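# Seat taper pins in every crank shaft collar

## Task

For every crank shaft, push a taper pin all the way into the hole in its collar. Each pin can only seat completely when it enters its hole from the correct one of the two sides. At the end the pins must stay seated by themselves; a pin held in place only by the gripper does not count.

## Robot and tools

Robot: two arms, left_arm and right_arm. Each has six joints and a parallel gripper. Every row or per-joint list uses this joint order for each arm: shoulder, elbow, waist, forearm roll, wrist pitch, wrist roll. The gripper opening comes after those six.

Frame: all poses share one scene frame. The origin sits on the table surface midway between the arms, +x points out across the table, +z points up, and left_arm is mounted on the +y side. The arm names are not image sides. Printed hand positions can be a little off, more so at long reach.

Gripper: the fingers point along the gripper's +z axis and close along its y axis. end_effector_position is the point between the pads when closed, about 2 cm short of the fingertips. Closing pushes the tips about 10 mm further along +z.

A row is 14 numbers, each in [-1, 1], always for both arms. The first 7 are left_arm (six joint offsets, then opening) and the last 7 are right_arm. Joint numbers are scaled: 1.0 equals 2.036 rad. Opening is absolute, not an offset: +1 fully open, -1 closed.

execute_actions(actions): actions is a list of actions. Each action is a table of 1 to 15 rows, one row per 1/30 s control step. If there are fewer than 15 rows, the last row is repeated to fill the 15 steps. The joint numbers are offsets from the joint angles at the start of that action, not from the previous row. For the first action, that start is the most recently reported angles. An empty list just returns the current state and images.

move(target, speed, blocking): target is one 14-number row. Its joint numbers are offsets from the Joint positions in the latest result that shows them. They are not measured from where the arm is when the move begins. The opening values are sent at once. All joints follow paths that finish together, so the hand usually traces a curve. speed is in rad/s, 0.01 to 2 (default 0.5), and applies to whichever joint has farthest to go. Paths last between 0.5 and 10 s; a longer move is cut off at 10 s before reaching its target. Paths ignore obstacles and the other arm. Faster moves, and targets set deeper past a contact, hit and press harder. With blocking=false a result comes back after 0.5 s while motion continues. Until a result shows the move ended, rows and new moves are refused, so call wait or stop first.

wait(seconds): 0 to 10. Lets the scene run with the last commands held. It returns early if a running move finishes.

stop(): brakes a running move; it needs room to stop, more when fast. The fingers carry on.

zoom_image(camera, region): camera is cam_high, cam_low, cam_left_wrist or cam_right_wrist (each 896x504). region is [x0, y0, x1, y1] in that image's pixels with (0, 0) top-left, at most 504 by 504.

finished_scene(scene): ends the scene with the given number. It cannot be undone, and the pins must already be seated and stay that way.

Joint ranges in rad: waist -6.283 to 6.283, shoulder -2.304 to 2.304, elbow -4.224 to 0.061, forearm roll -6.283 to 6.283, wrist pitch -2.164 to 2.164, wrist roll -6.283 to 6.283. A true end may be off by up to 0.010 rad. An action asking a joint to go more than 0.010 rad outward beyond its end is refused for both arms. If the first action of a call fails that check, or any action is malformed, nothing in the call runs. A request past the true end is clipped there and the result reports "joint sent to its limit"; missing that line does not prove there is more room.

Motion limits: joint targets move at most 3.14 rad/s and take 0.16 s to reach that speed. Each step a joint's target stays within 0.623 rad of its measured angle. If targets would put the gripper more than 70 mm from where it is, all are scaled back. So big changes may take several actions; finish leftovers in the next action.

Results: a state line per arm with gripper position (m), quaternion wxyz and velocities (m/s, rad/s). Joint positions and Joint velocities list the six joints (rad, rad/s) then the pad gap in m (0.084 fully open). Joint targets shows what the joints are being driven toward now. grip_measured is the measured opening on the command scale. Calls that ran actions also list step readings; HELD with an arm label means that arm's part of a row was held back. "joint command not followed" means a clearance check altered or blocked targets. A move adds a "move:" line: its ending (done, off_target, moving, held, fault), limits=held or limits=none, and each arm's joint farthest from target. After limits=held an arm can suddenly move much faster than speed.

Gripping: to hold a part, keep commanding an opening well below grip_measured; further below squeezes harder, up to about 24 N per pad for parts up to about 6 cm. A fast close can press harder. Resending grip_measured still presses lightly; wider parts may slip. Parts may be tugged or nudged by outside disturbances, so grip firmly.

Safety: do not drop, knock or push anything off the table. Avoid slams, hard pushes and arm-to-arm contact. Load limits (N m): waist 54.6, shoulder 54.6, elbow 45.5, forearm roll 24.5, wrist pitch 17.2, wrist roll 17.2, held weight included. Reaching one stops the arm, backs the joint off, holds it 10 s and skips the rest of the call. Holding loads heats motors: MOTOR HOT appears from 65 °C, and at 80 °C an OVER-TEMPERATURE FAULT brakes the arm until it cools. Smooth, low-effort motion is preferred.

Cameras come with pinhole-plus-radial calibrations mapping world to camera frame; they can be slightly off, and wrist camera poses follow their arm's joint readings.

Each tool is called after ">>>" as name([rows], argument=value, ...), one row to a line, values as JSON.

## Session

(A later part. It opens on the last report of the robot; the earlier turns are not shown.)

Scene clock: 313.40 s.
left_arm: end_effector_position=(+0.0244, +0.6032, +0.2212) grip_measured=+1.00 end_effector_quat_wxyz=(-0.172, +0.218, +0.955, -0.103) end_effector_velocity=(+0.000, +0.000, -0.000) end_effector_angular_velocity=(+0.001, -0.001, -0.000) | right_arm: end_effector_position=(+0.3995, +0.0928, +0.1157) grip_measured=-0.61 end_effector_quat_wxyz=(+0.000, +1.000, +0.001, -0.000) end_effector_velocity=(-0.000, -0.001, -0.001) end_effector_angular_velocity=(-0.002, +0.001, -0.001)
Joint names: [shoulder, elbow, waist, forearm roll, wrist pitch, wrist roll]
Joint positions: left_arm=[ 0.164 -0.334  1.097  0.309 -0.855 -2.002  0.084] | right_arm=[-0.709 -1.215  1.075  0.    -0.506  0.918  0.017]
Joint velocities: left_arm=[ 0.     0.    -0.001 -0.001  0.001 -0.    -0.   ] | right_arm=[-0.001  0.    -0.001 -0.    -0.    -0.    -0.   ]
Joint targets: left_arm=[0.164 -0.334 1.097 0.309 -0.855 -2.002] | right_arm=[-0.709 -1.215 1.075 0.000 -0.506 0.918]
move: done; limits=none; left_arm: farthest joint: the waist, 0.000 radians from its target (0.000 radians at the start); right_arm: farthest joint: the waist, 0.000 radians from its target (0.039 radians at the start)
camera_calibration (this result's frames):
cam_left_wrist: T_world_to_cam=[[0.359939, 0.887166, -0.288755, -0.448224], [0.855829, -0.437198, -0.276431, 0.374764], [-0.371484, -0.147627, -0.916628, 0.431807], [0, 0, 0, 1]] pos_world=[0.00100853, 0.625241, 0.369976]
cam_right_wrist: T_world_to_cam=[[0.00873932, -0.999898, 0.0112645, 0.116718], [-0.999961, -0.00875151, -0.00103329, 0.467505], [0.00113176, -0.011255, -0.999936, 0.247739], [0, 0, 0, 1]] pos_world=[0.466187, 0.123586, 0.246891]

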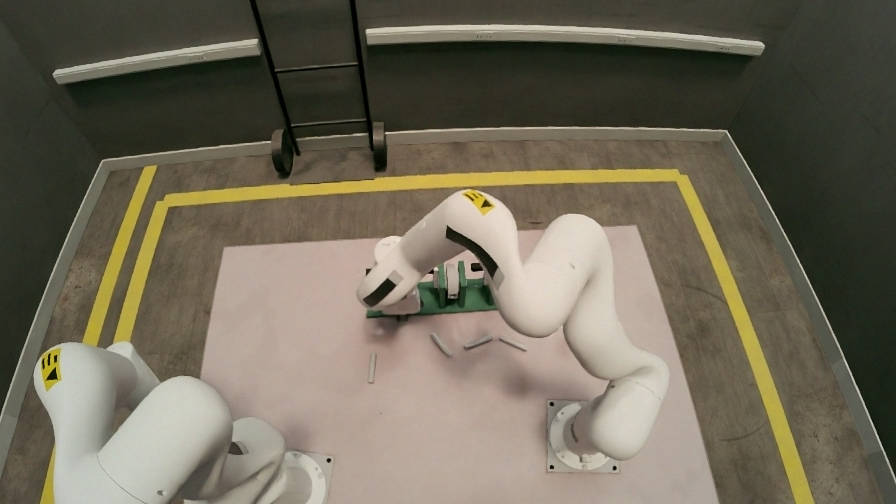

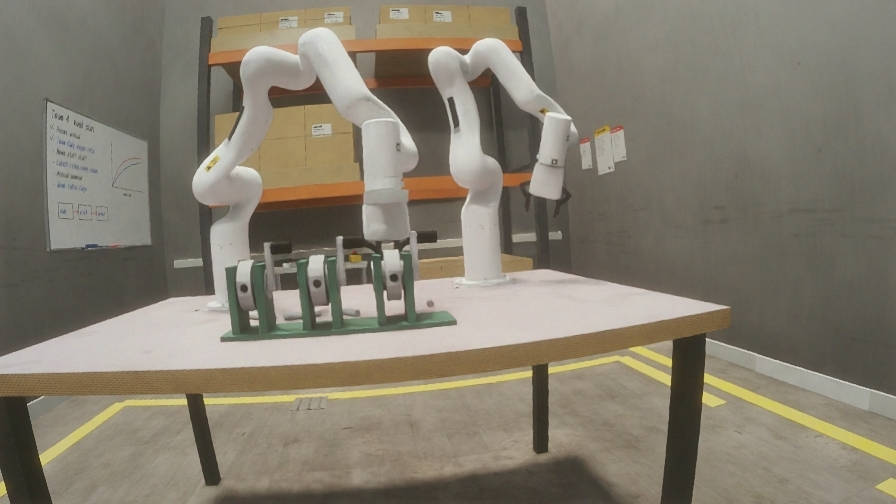

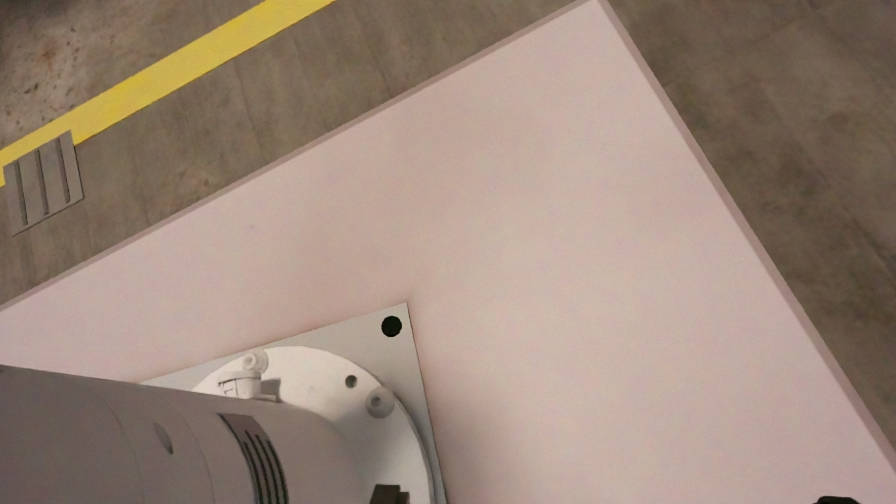

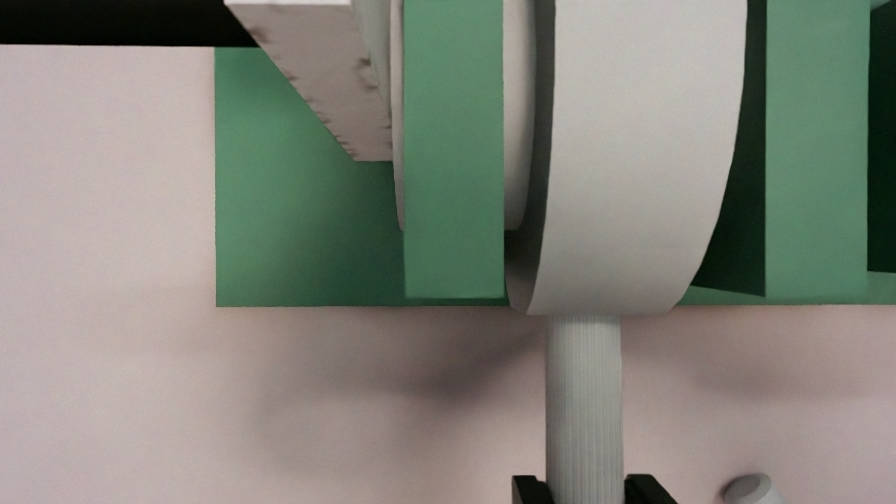

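>>> move(target=[0,0,0,0,0,0,1,-0.0203,-0.0357,-0.0217,0,-0.0154,-0.0217,-1], speed=0.05)

>>> execute_actions([
  [[0,0,0,0,0,0,1,0,0,0,0,0,0,-0.3]],
])

>>> move(target=[0,0,0,0,0,0,1,0.0203,0.0357,0.0217,0,0.0154,0.0217,-0.3], speed=0.1)

>>> execute_actions([
  [[0,0,0,0,0,0,1,0,0,0,0,0,0,-1]],
  [[0,0,0,0,0,0,1,0,0,0,0,0,0,-1]],
])

>>> move(target=[0,0,0,0,0,0,1,-0.0257,-0.0451,-0.0274,0,-0.0195,-0.0274,-1], speed=0.05)

>>> move(target=[0,0,0,0,0,0,1,0.044,0.077,0.051,0,0.033,0.051,0], speed=0.2)

Scene clock: 328.87 s.
left_arm: end_effector_position=(+0.0244, +0.6032, +0.2212) grip_measured=+1.00 end_effector_quat_wxyz=(-0.172, +0.218, +0.955, -0.103) end_effector_velocity=(+0.000, +0.000, -0.000) end_effector_angular_velocity=(-0.000, +0.000, -0.001) | right_arm: end_effector_position=(+0.4335, +0.0930, +0.1158) grip_measured=-0.62 end_effector_quat_wxyz=(-0.000, +1.000, +0.001, -0.000) end_effector_velocity=(-0.000, -0.001, -0.001) end_effector_angular_velocity=(-0.001, +0.001, +0.000)
Joint names: [shoulder, elbow, waist, forearm roll, wrist pitch, wrist roll]
Joint positions: left_arm=[ 0.164 -0.334  1.097  0.309 -0.855 -2.002  0.084] | right_arm=[-0.75  -1.288  1.032  0.    -0.537  0.873  0.017]
Joint velocities: left_arm=[-0.001 -0.    -0.     0.001  0.001  0.     0.   ] | right_arm=[-0.001  0.001 -0.    -0.    -0.001 -0.    -0.   ]
Joint targets: left_arm=[0.164 -0.334 1.097 0.309 -0.855 -2.002] | right_arm=[-0.750 -1.287 1.031 0.000 -0.538 0.873]
move: done; limits=none; left_arm: farthest joint: the waist, 0.000 radians from its target (0.000 radians at the start); right_arm: farthest joint: the waist, 0.001 radians from its target (0.045 radians at the start)
camera_calibration (this result's frames):
cam_left_wrist: T_world_to_cam=[[0.35994, 0.887166, -0.288755, -0.448223], [0.855829, -0.437198, -0.276431, 0.374764], [-0.371484, -0.147627, -0.916628, 0.431807], [0, 0, 0, 1]] pos_world=[0.00100855, 0.625241, 0.369976]
cam_right_wrist: T_world_to_cam=[[0.00885903, -0.999901, 0.010899, 0.116618], [-0.99996, -0.00887312, -0.00124463, 0.501538], [0.00134121, -0.0108875, -0.99994, 0.247651], [0, 0, 0, 1]] pos_world=[0.500152, 0.123753, 0.24699]

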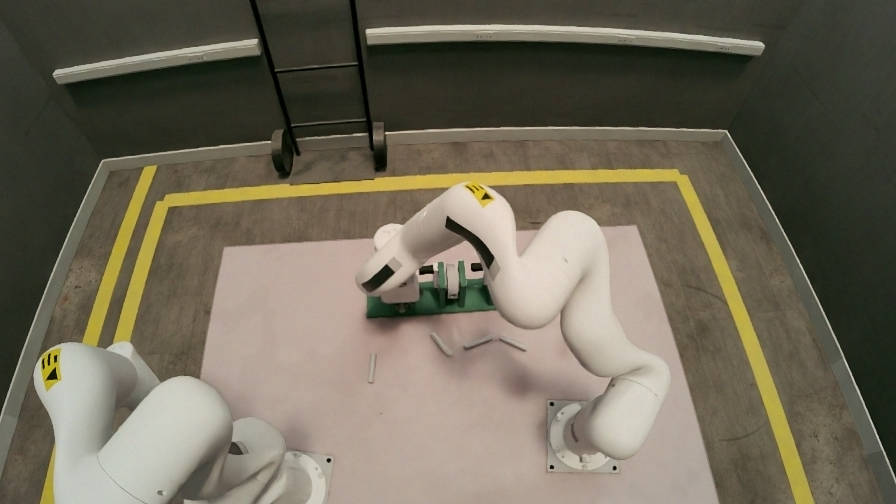

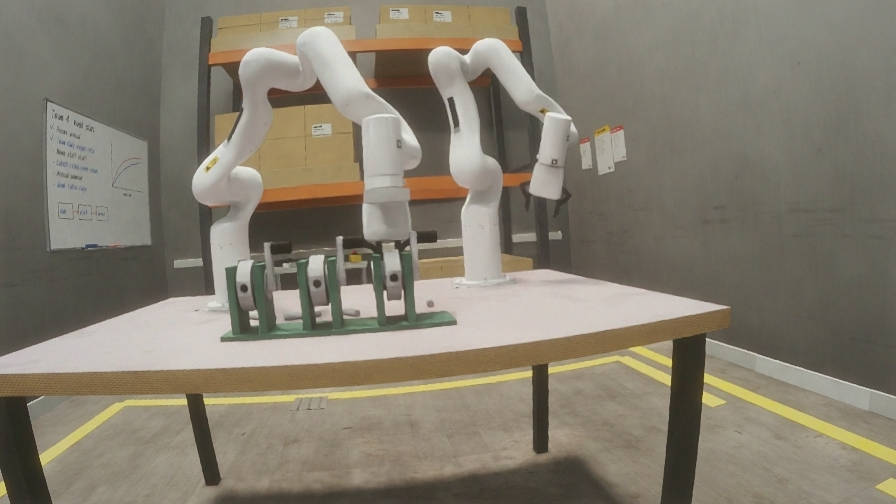

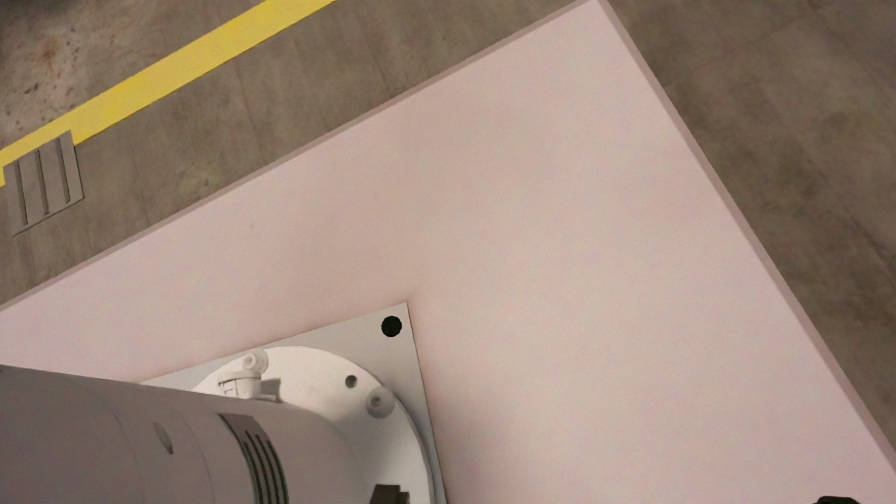

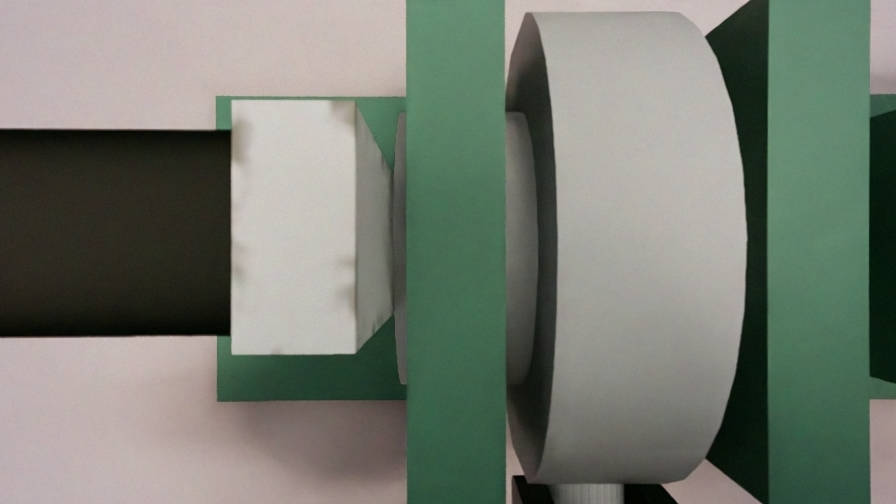

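Scene clock: 329.37 s.
left_arm: end_effector_position=(+0.0244, +0.6032, +0.2212) grip_measured=+1.00 end_effector_quat_wxyz=(-0.172, +0.218, +0.955, -0.103) end_effector_velocity=(+0.000, +0.000, +0.000) end_effector_angular_velocity=(+0.001, -0.000, -0.003) | right_arm: end_effector_position=(+0.4335, +0.0929, +0.1157) grip_measured=-0.32 end_effector_quat_wxyz=(-0.000, +1.000, +0.001, -0.000) end_effector_velocity=(+0.000, +0.000, -0.001) end_effector_angular_velocity=(+0.001, -0.000, -0.000)
Joint names: [shoulder, elbow, waist, forearm roll, wrist pitch, wrist roll]
Joint positions: left_arm=[ 0.164 -0.334  1.097  0.309 -0.855 -2.002  0.084] | right_arm=[-0.75  -1.287  1.032  0.    -0.537  0.873  0.03 ]
Joint velocities: left_arm=[ 0.001  0.    -0.002  0.001  0.001  0.    -0.   ] | right_arm=[-0.001 -0.    -0.     0.001  0.002 -0.    -0.   ]
Joint targets: left_arm=[0.164 -0.334 1.097 0.309 -0.855 -2.002] | right_arm=[-0.750 -1.288 1.032 0.000 -0.537 0.873]
Step readings (joint positions):
0: left_arm=[0.164 -0.334 1.097 0.309 -0.855 -2.002] | right_arm=[-0.750 -1.288 1.032 0.000 -0.537 0.873]
1: left_arm=[0.164 -0.334 1.097 0.309 -0.855 -2.002] | right_arm=[-0.750 -1.288 1.032 0.000 -0.537 0.873]
2: left_arm=[0.164 -0.334 1.097 0.309 -0.855 -2.002] | right_arm=[-0.750 -1.287 1.031 0.000 -0.538 0.874]
4: left_arm=[0.164 -0.334 1.097 0.309 -0.855 -2.002] | right_arm=[-0.750 -1.287 1.031 -0.000 -0.538 0.874]
8: left_arm=[0.164 -0.334 1.097 0.309 -0.855 -2.002] | right_arm=[-0.750 -1.287 1.031 0.000 -0.538 0.874]
15: Joint positions above
camera_calibration (this result's frames):
cam_left_wrist: T_world_to_cam=[[0.359939, 0.887166, -0.288755, -0.448224], [0.855829, -0.437198, -0.276431, 0.374764], [-0.371484, -0.147626, -0.916628, 0.431807], [0, 0, 0, 1]] pos_world=[0.00100856, 0.625241, 0.369976]
cam_right_wrist: T_world_to_cam=[[0.0088206, -0.9999, 0.0110294, 0.116555], [-0.99996, -0.0088339, -0.00115815, 0.501519], [0.00125547, -0.0110188, -0.999939, 0.247673], [0, 0, 0, 1]] pos_world=[0.50016, 0.123703, 0.246953]

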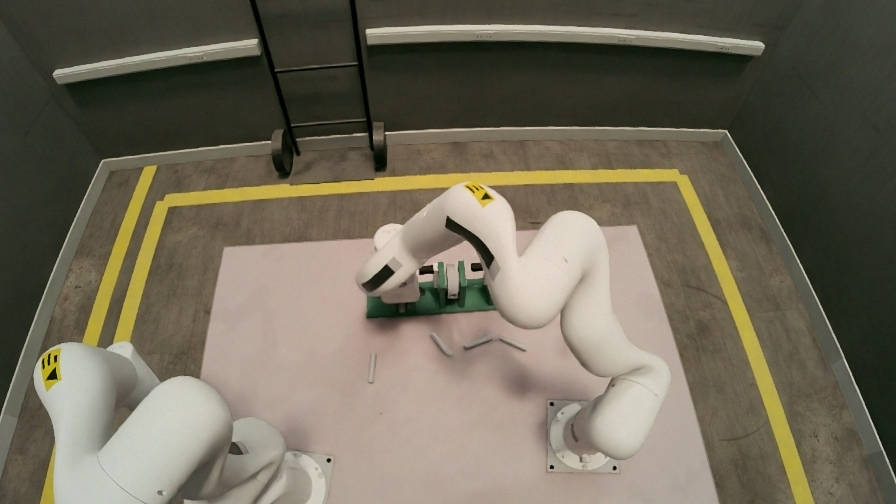

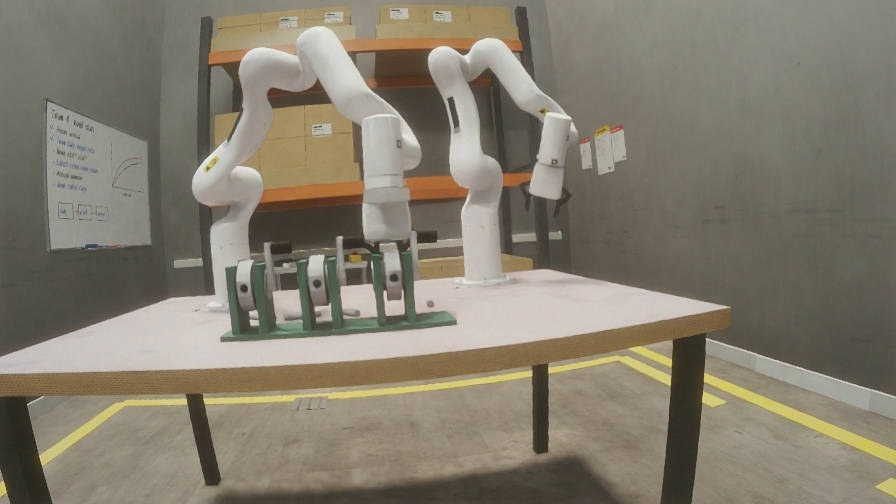

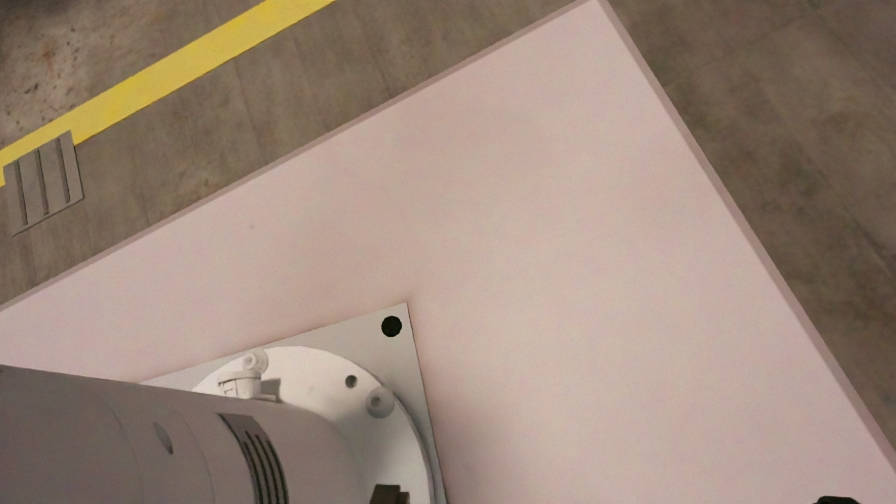

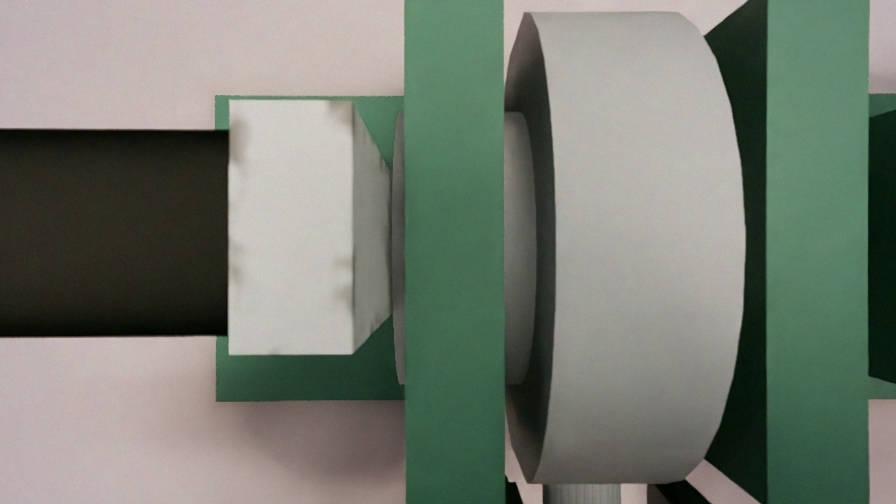

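Scene clock: 330.40 s.
left_arm: end_effector_position=(+0.0244, +0.6032, +0.2212) grip_measured=+1.00 end_effector_quat_wxyz=(-0.172, +0.218, +0.955, -0.103) end_effector_velocity=(+0.000, -0.000, -0.000) end_effector_angular_velocity=(-0.001, +0.000, -0.001) | right_arm: end_effector_position=(+0.3995, +0.0929, +0.1157) grip_measured=-0.32 end_effector_quat_wxyz=(-0.000, +1.000, +0.001, -0.000) end_effector_velocity=(-0.001, +0.000, -0.000) end_effector_angular_velocity=(-0.001, +0.001, +0.001)
Joint names: [shoulder, elbow, waist, forearm roll, wrist pitch, wrist roll]
Joint positions: left_arm=[ 0.164 -0.334  1.097  0.309 -0.855 -2.002  0.084] | right_arm=[-0.709 -1.215  1.076  0.    -0.506  0.918  0.03 ]
Joint velocities: left_arm=[-0.     0.    -0.001 -0.    -0.     0.     0.   ] | right_arm=[-0.001 -0.     0.001 -0.    -0.001  0.     0.   ]
Joint targets: left_arm=[0.164 -0.334 1.097 0.309 -0.855 -2.002] | right_arm=[-0.709 -1.215 1.076 0.000 -0.506 0.918]
move: done; limits=none; left_arm: farthest joint: the waist, 0.000 radians from its target (0.000 radians at the start); right_arm: farthest joint: the waist, 0.001 radians from its target (0.045 radians at the start)
camera_calibration (this result's frames):
cam_left_wrist: T_world_to_cam=[[0.359939, 0.887166, -0.288755, -0.448224], [0.855829, -0.437198, -0.276431, 0.374764], [-0.371484, -0.147626, -0.916628, 0.431807], [0, 0, 0, 1]] pos_world=[0.00100855, 0.625241, 0.369976]
cam_right_wrist: T_world_to_cam=[[0.00872296, -0.999901, 0.0110146, 0.116864], [-0.999961, -0.00873647, -0.00117958, 0.467555], [0.00127569, -0.0110039, -0.999939, 0.2477], [0, 0, 0, 1]] pos_world=[0.466202, 0.123663, 0.246949]

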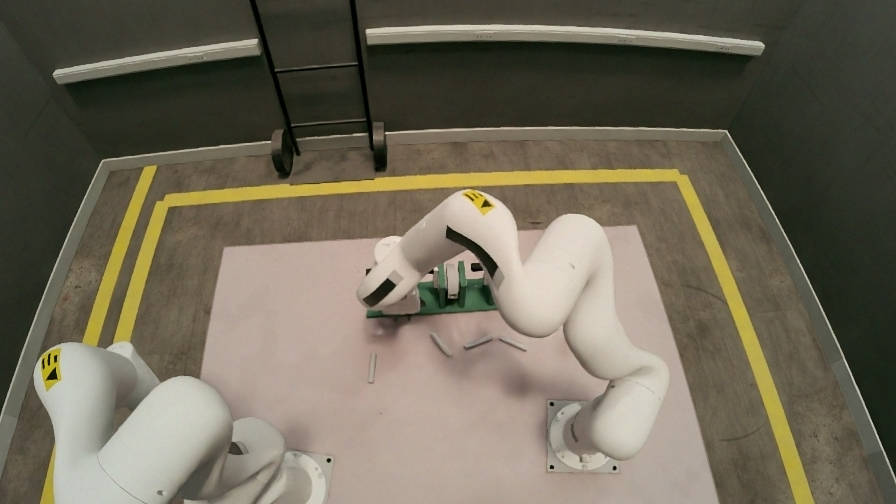

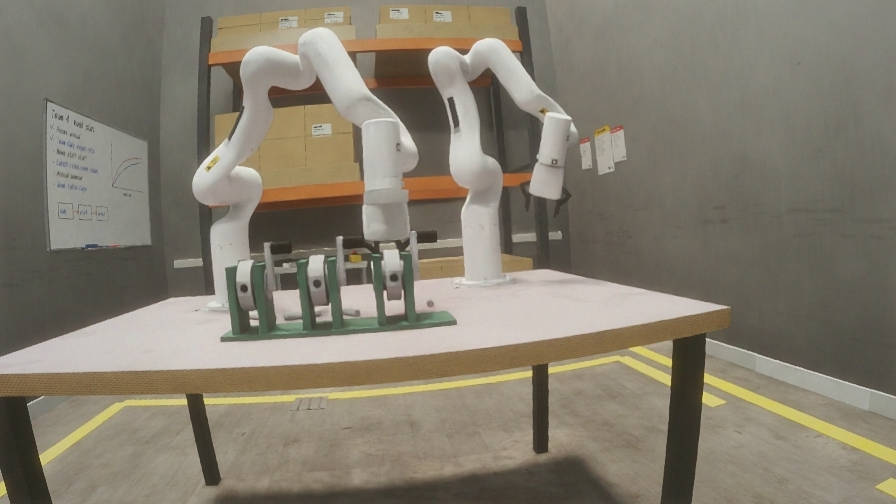

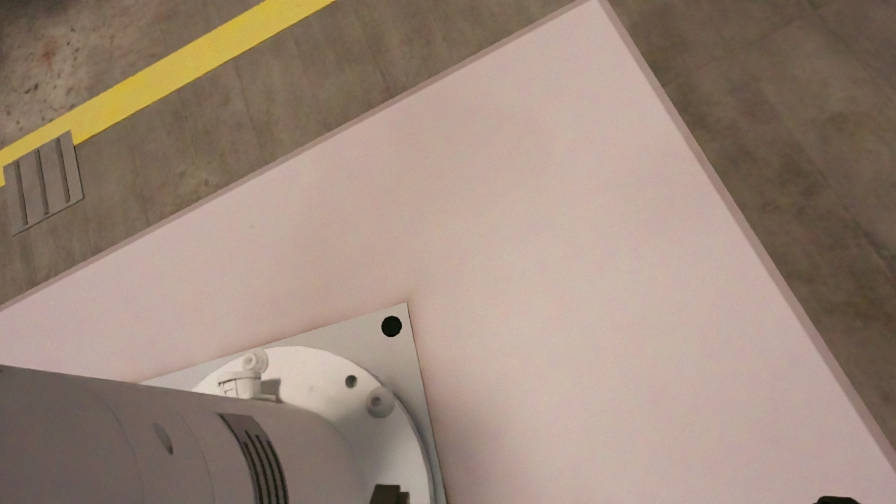

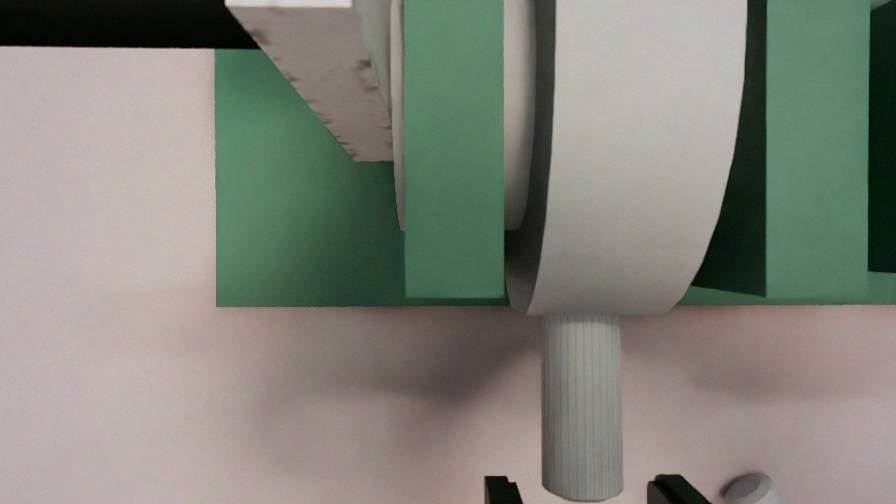

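Scene clock: 331.40 s.
left_arm: end_effector_position=(+0.0244, +0.6032, +0.2212) grip_measured=+1.00 end_effector_quat_wxyz=(-0.172, +0.218, +0.955, -0.103) end_effector_velocity=(+0.000, -0.000, -0.000) end_effector_angular_velocity=(+0.001, -0.001, +0.000) | right_arm: end_effector_position=(+0.3995, +0.0929, +0.1157) grip_measured=-1.00 end_effector_quat_wxyz=(-0.000, +1.000, +0.001, -0.000) end_effector_velocity=(-0.000, -0.001, -0.000) end_effector_angular_velocity=(-0.002, +0.001, -0.000)
Joint names: [shoulder, elbow, waist, forearm roll, wrist pitch, wrist roll]
Joint positions: left_arm=[ 0.164 -0.334  1.097  0.309 -0.855 -2.002  0.084] | right_arm=[-0.709 -1.215  1.076  0.    -0.506  0.918  0.   ]
Joint velocities: left_arm=[ 0.001  0.001 -0.    -0.001  0.001 -0.    -0.   ] | right_arm=[-0.     0.    -0.    -0.    -0.002  0.     0.   ]
Joint targets: left_arm=[0.164 -0.334 1.097 0.309 -0.855 -2.002] | right_arm=[-0.709 -1.215 1.076 0.000 -0.506 0.918]
Step readings (joint positions; steps 1 to 15: 1st action; 16 to 30: 2nd action):
0: left_arm=[0.164 -0.334 1.097 0.309 -0.855 -2.002] | right_arm=[-0.709 -1.215 1.076 0.000 -0.506 0.918]
1: left_arm=[0.164 -0.334 1.097 0.309 -0.855 -2.002] | right_arm=[-0.709 -1.215 1.076 0.000 -0.506 0.918]
2: left_arm=[0.164 -0.334 1.097 0.309 -0.855 -2.002] | right_arm=[-0.709 -1.215 1.076 0.000 -0.506 0.918]
4: left_arm=[0.164 -0.334 1.097 0.309 -0.855 -2.002] | right_arm=[-0.709 -1.215 1.076 0.000 -0.506 0.918]
8: left_arm=[0.164 -0.334 1.097 0.309 -0.855 -2.002] | right_arm=[-0.709 -1.215 1.076 0.000 -0.506 0.918]
15: left_arm=[0.164 -0.334 1.097 0.309 -0.855 -2.002] | right_arm=[-0.709 -1.215 1.076 0.000 -0.506 0.918]
16: left_arm=[0.164 -0.334 1.097 0.309 -0.855 -2.002] | right_arm=[-0.709 -1.215 1.076 0.000 -0.506 0.918]
17: left_arm=[0.164 -0.334 1.097 0.309 -0.855 -2.002] | right_arm=[-0.709 -1.215 1.076 0.000 -0.506 0.918]
19: left_arm=[0.164 -0.334 1.097 0.309 -0.855 -2.002] | right_arm=[-0.709 -1.215 1.076 0.000 -0.506 0.918]
23: left_arm=[0.164 -0.334 1.097 0.309 -0.855 -2.002] | right_arm=[-0.709 -1.215 1.076 0.000 -0.506 0.918]
30: Joint positions above
camera_calibration (this result's frames):
cam_left_wrist: T_world_to_cam=[[0.35994, 0.887166, -0.288755, -0.448223], [0.855829, -0.437199, -0.276431, 0.374764], [-0.371484, -0.147626, -0.916628, 0.431807], [0, 0, 0, 1]] pos_world=[0.0010085, 0.625241, 0.369976]
cam_right_wrist: T_world_to_cam=[[0.00871563, -0.999901, 0.0110114, 0.116865], [-0.999961, -0.0087292, -0.00118511, 0.467562], [0.00128111, -0.0110007, -0.999939, 0.247698], [0, 0, 0, 1]] pos_world=[0.466208, 0.12366, 0.24695]

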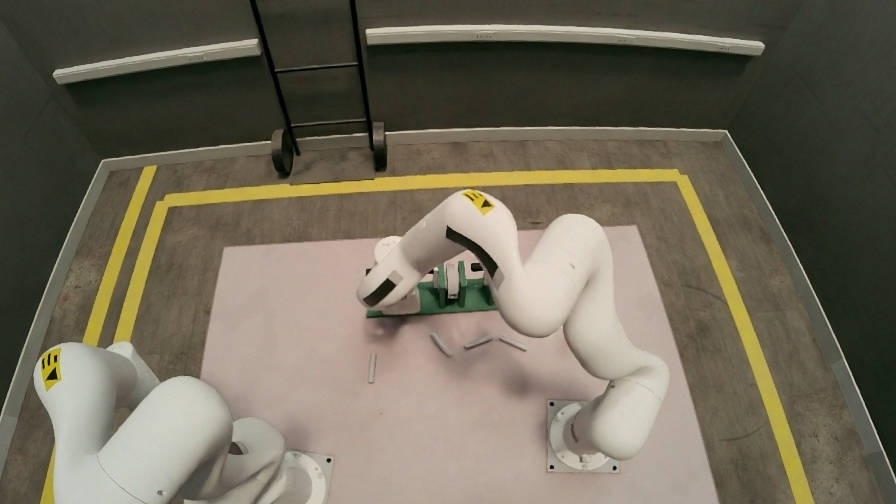

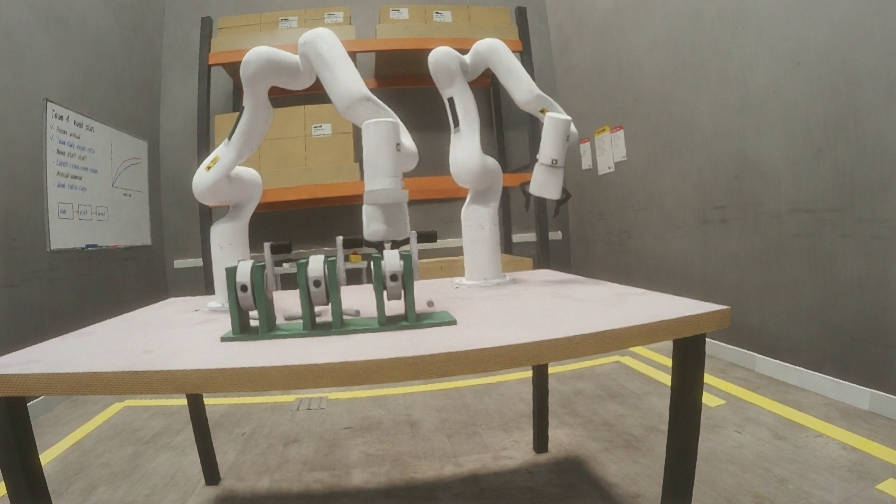

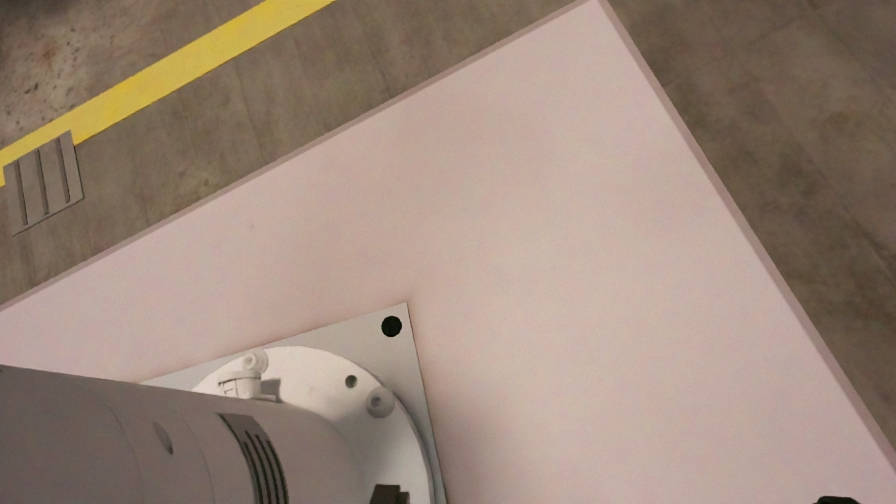

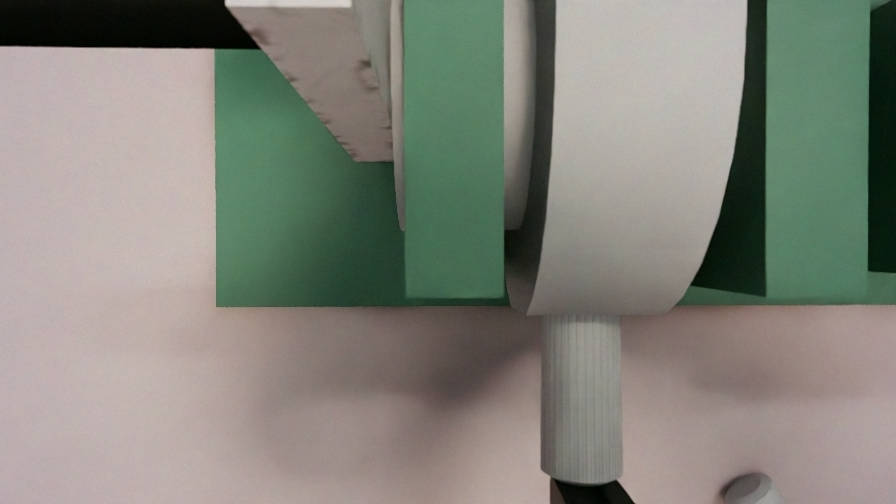

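Scene clock: 333.57 s.
left_arm: end_effector_position=(+0.0244, +0.6032, +0.2212) grip_measured=+1.00 end_effector_quat_wxyz=(-0.172, +0.218, +0.955, -0.103) end_effector_velocity=(+0.000, +0.000, +0.000) end_effector_angular_velocity=(+0.002, -0.002, +0.000) | right_arm: end_effector_position=(+0.4371, +0.0924, +0.1146) grip_measured=-1.00 end_effector_quat_wxyz=(+0.004, +1.000, +0.002, -0.005) end_effector_velocity=(-0.000, +0.000, +0.001) end_effector_angular_velocity=(-0.000, +0.001, -0.001)
Joint names: [shoulder, elbow, waist, forearm roll, wrist pitch, wrist roll]
Joint positions: left_arm=[ 0.164 -0.334  1.097  0.309 -0.855 -2.002  0.084] | right_arm=[-0.762 -1.305  1.026  0.003 -0.555  0.862  0.   ]
Joint velocities: left_arm=[ 0.001  0.     0.    -0.     0.001 -0.    -0.   ] | right_arm=[ 0.001 -0.001  0.     0.    -0.003  0.001  0.   ]
Joint targets: left_arm=[0.164 -0.334 1.097 0.309 -0.855 -2.002] | right_arm=[-0.761 -1.307 1.020 0.000 -0.546 0.862]
move: done; limits=none; left_arm: farthest joint: the waist, 0.000 radians from its target (0.000 radians at the start); right_arm: farthest joint: the wrist pitch, 0.009 radians from its target (0.040 radians at the start)
camera_calibration (this result's frames):
cam_left_wrist: T_world_to_cam=[[0.35994, 0.887166, -0.288755, -0.448224], [0.855829, -0.437199, -0.276431, 0.374764], [-0.371484, -0.147626, -0.916628, 0.431807], [0, 0, 0, 1]] pos_world=[0.00100849, 0.625241, 0.369976]
cam_right_wrist: T_world_to_cam=[[0.0120536, -0.999747, 0.0189946, 0.113697], [-0.999897, -0.0119035, 0.00799378, 0.504403], [-0.00776566, -0.019089, -0.999788, 0.251155], [0, 0, 0, 1]] pos_world=[0.504931, 0.124466, 0.24491]

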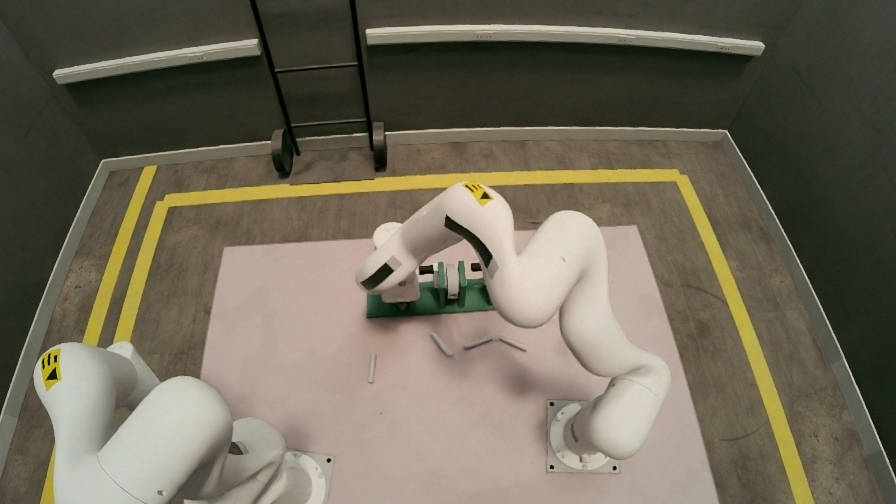

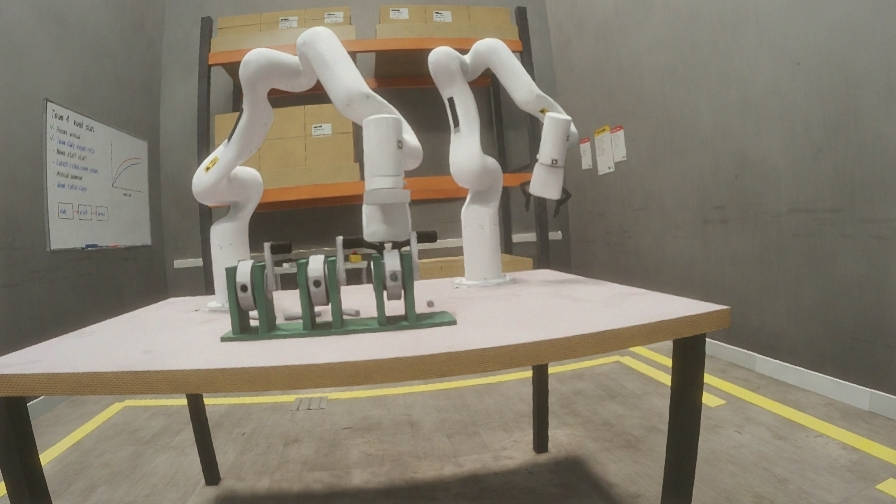

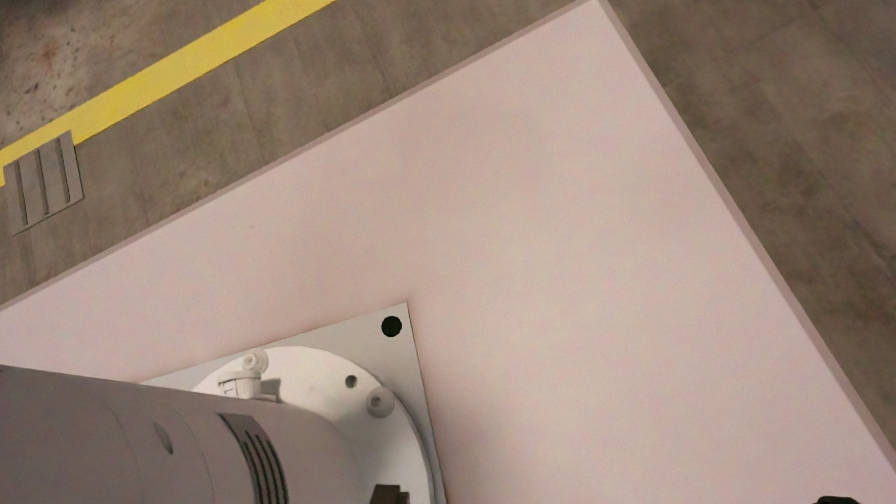

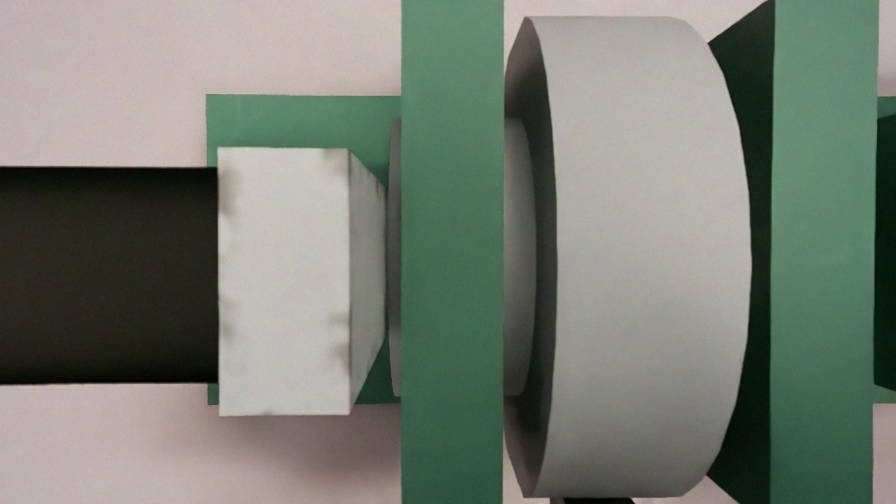

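Scene clock: 334.70 s.
left_arm: end_effector_position=(+0.0244, +0.6032, +0.2212) grip_measured=+1.00 end_effector_quat_wxyz=(-0.172, +0.218, +0.955, -0.103) end_effector_velocity=(-0.000, -0.000, -0.000) end_effector_angular_velocity=(-0.002, +0.001, +0.001) | right_arm: end_effector_position=(+0.3604, +0.0926, +0.1147) grip_measured=-0.01 end_effector_quat_wxyz=(+0.004, +1.000, +0.002, -0.004) end_effector_velocity=(+0.000, -0.001, -0.000) end_effector_angular_velocity=(-0.002, +0.001, -0.002)
Joint names: [shoulder, elbow, waist, forearm roll, wrist pitch, wrist roll]
Joint positions: left_arm=[ 0.164 -0.334  1.097  0.309 -0.855 -2.002  0.084] | right_arm=[-0.672 -1.148  1.129  0.003 -0.488  0.966  0.044]
Joint velocities: left_arm=[-0.001  0.     0.    -0.001 -0.001  0.    -0.   ] | right_arm=[-0.     0.    -0.001 -0.    -0.001  0.001  0.   ]
Joint targets: left_arm=[0.164 -0.334 1.097 0.309 -0.855 -2.002] | right_arm=[-0.672 -1.148 1.130 0.003 -0.488 0.966]
move: done; limits=none; left_arm: farthest joint: the waist, 0.000 radians from its target (0.000 radians at the start); right_arm: farthest joint: the waist, 0.001 radians from its target (0.104 radians at the start)
camera_calibration (this result's frames):
cam_left_wrist: T_world_to_cam=[[0.35994, 0.887166, -0.288755, -0.448224], [0.855829, -0.437199, -0.276431, 0.374764], [-0.371484, -0.147626, -0.916628, 0.431807], [0, 0, 0, 1]] pos_world=[0.00100846, 0.625241, 0.369976]
cam_right_wrist: T_world_to_cam=[[0.0117438, -0.999732, 0.0199644, 0.114774], [-0.999909, -0.0116078, 0.0069129, 0.427771], [-0.0066793, -0.0200438, -0.999777, 0.250438], [0, 0, 0, 1]] pos_world=[0.428057, 0.124728, 0.245133]

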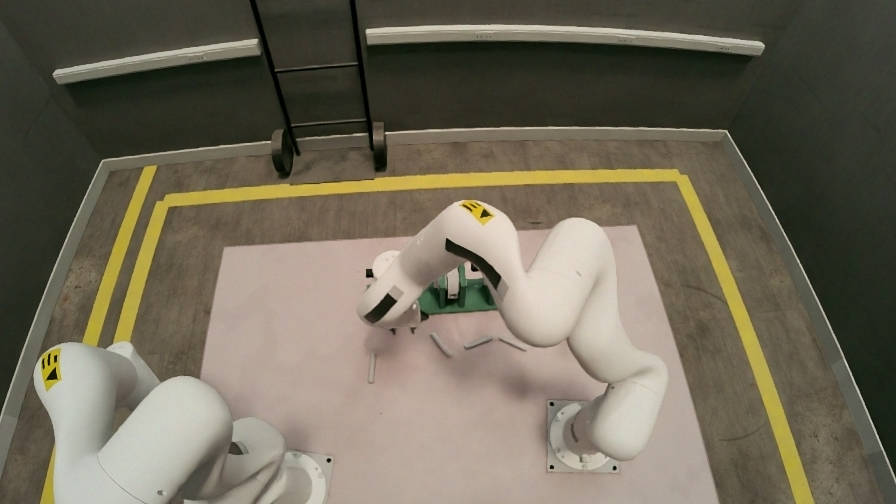

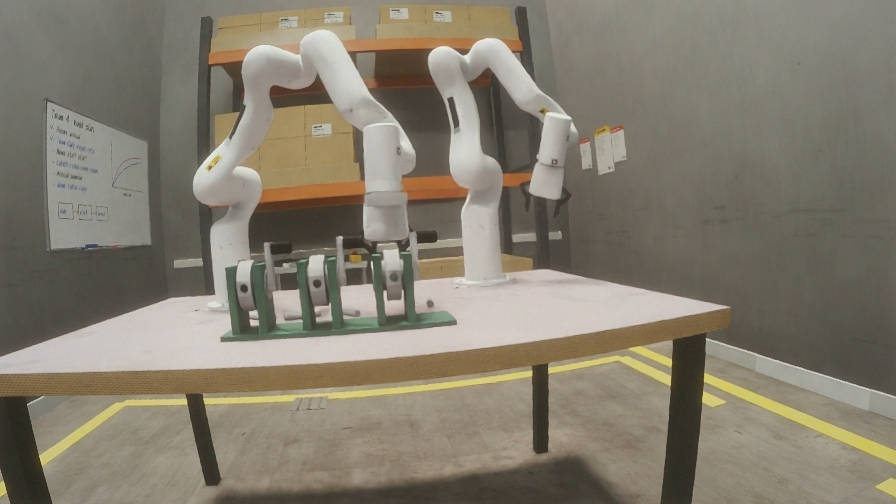

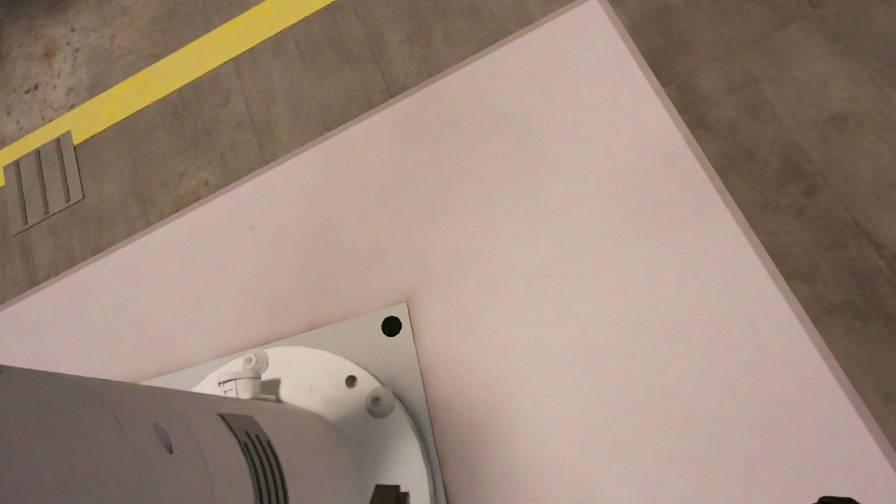

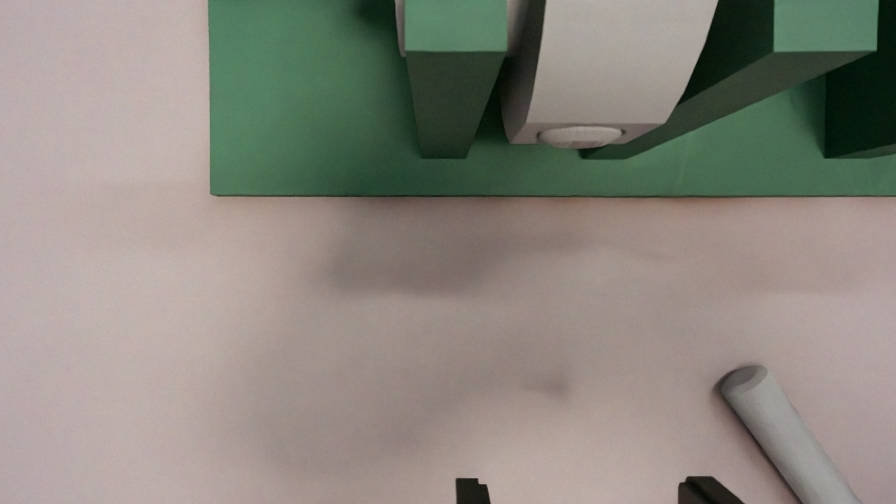

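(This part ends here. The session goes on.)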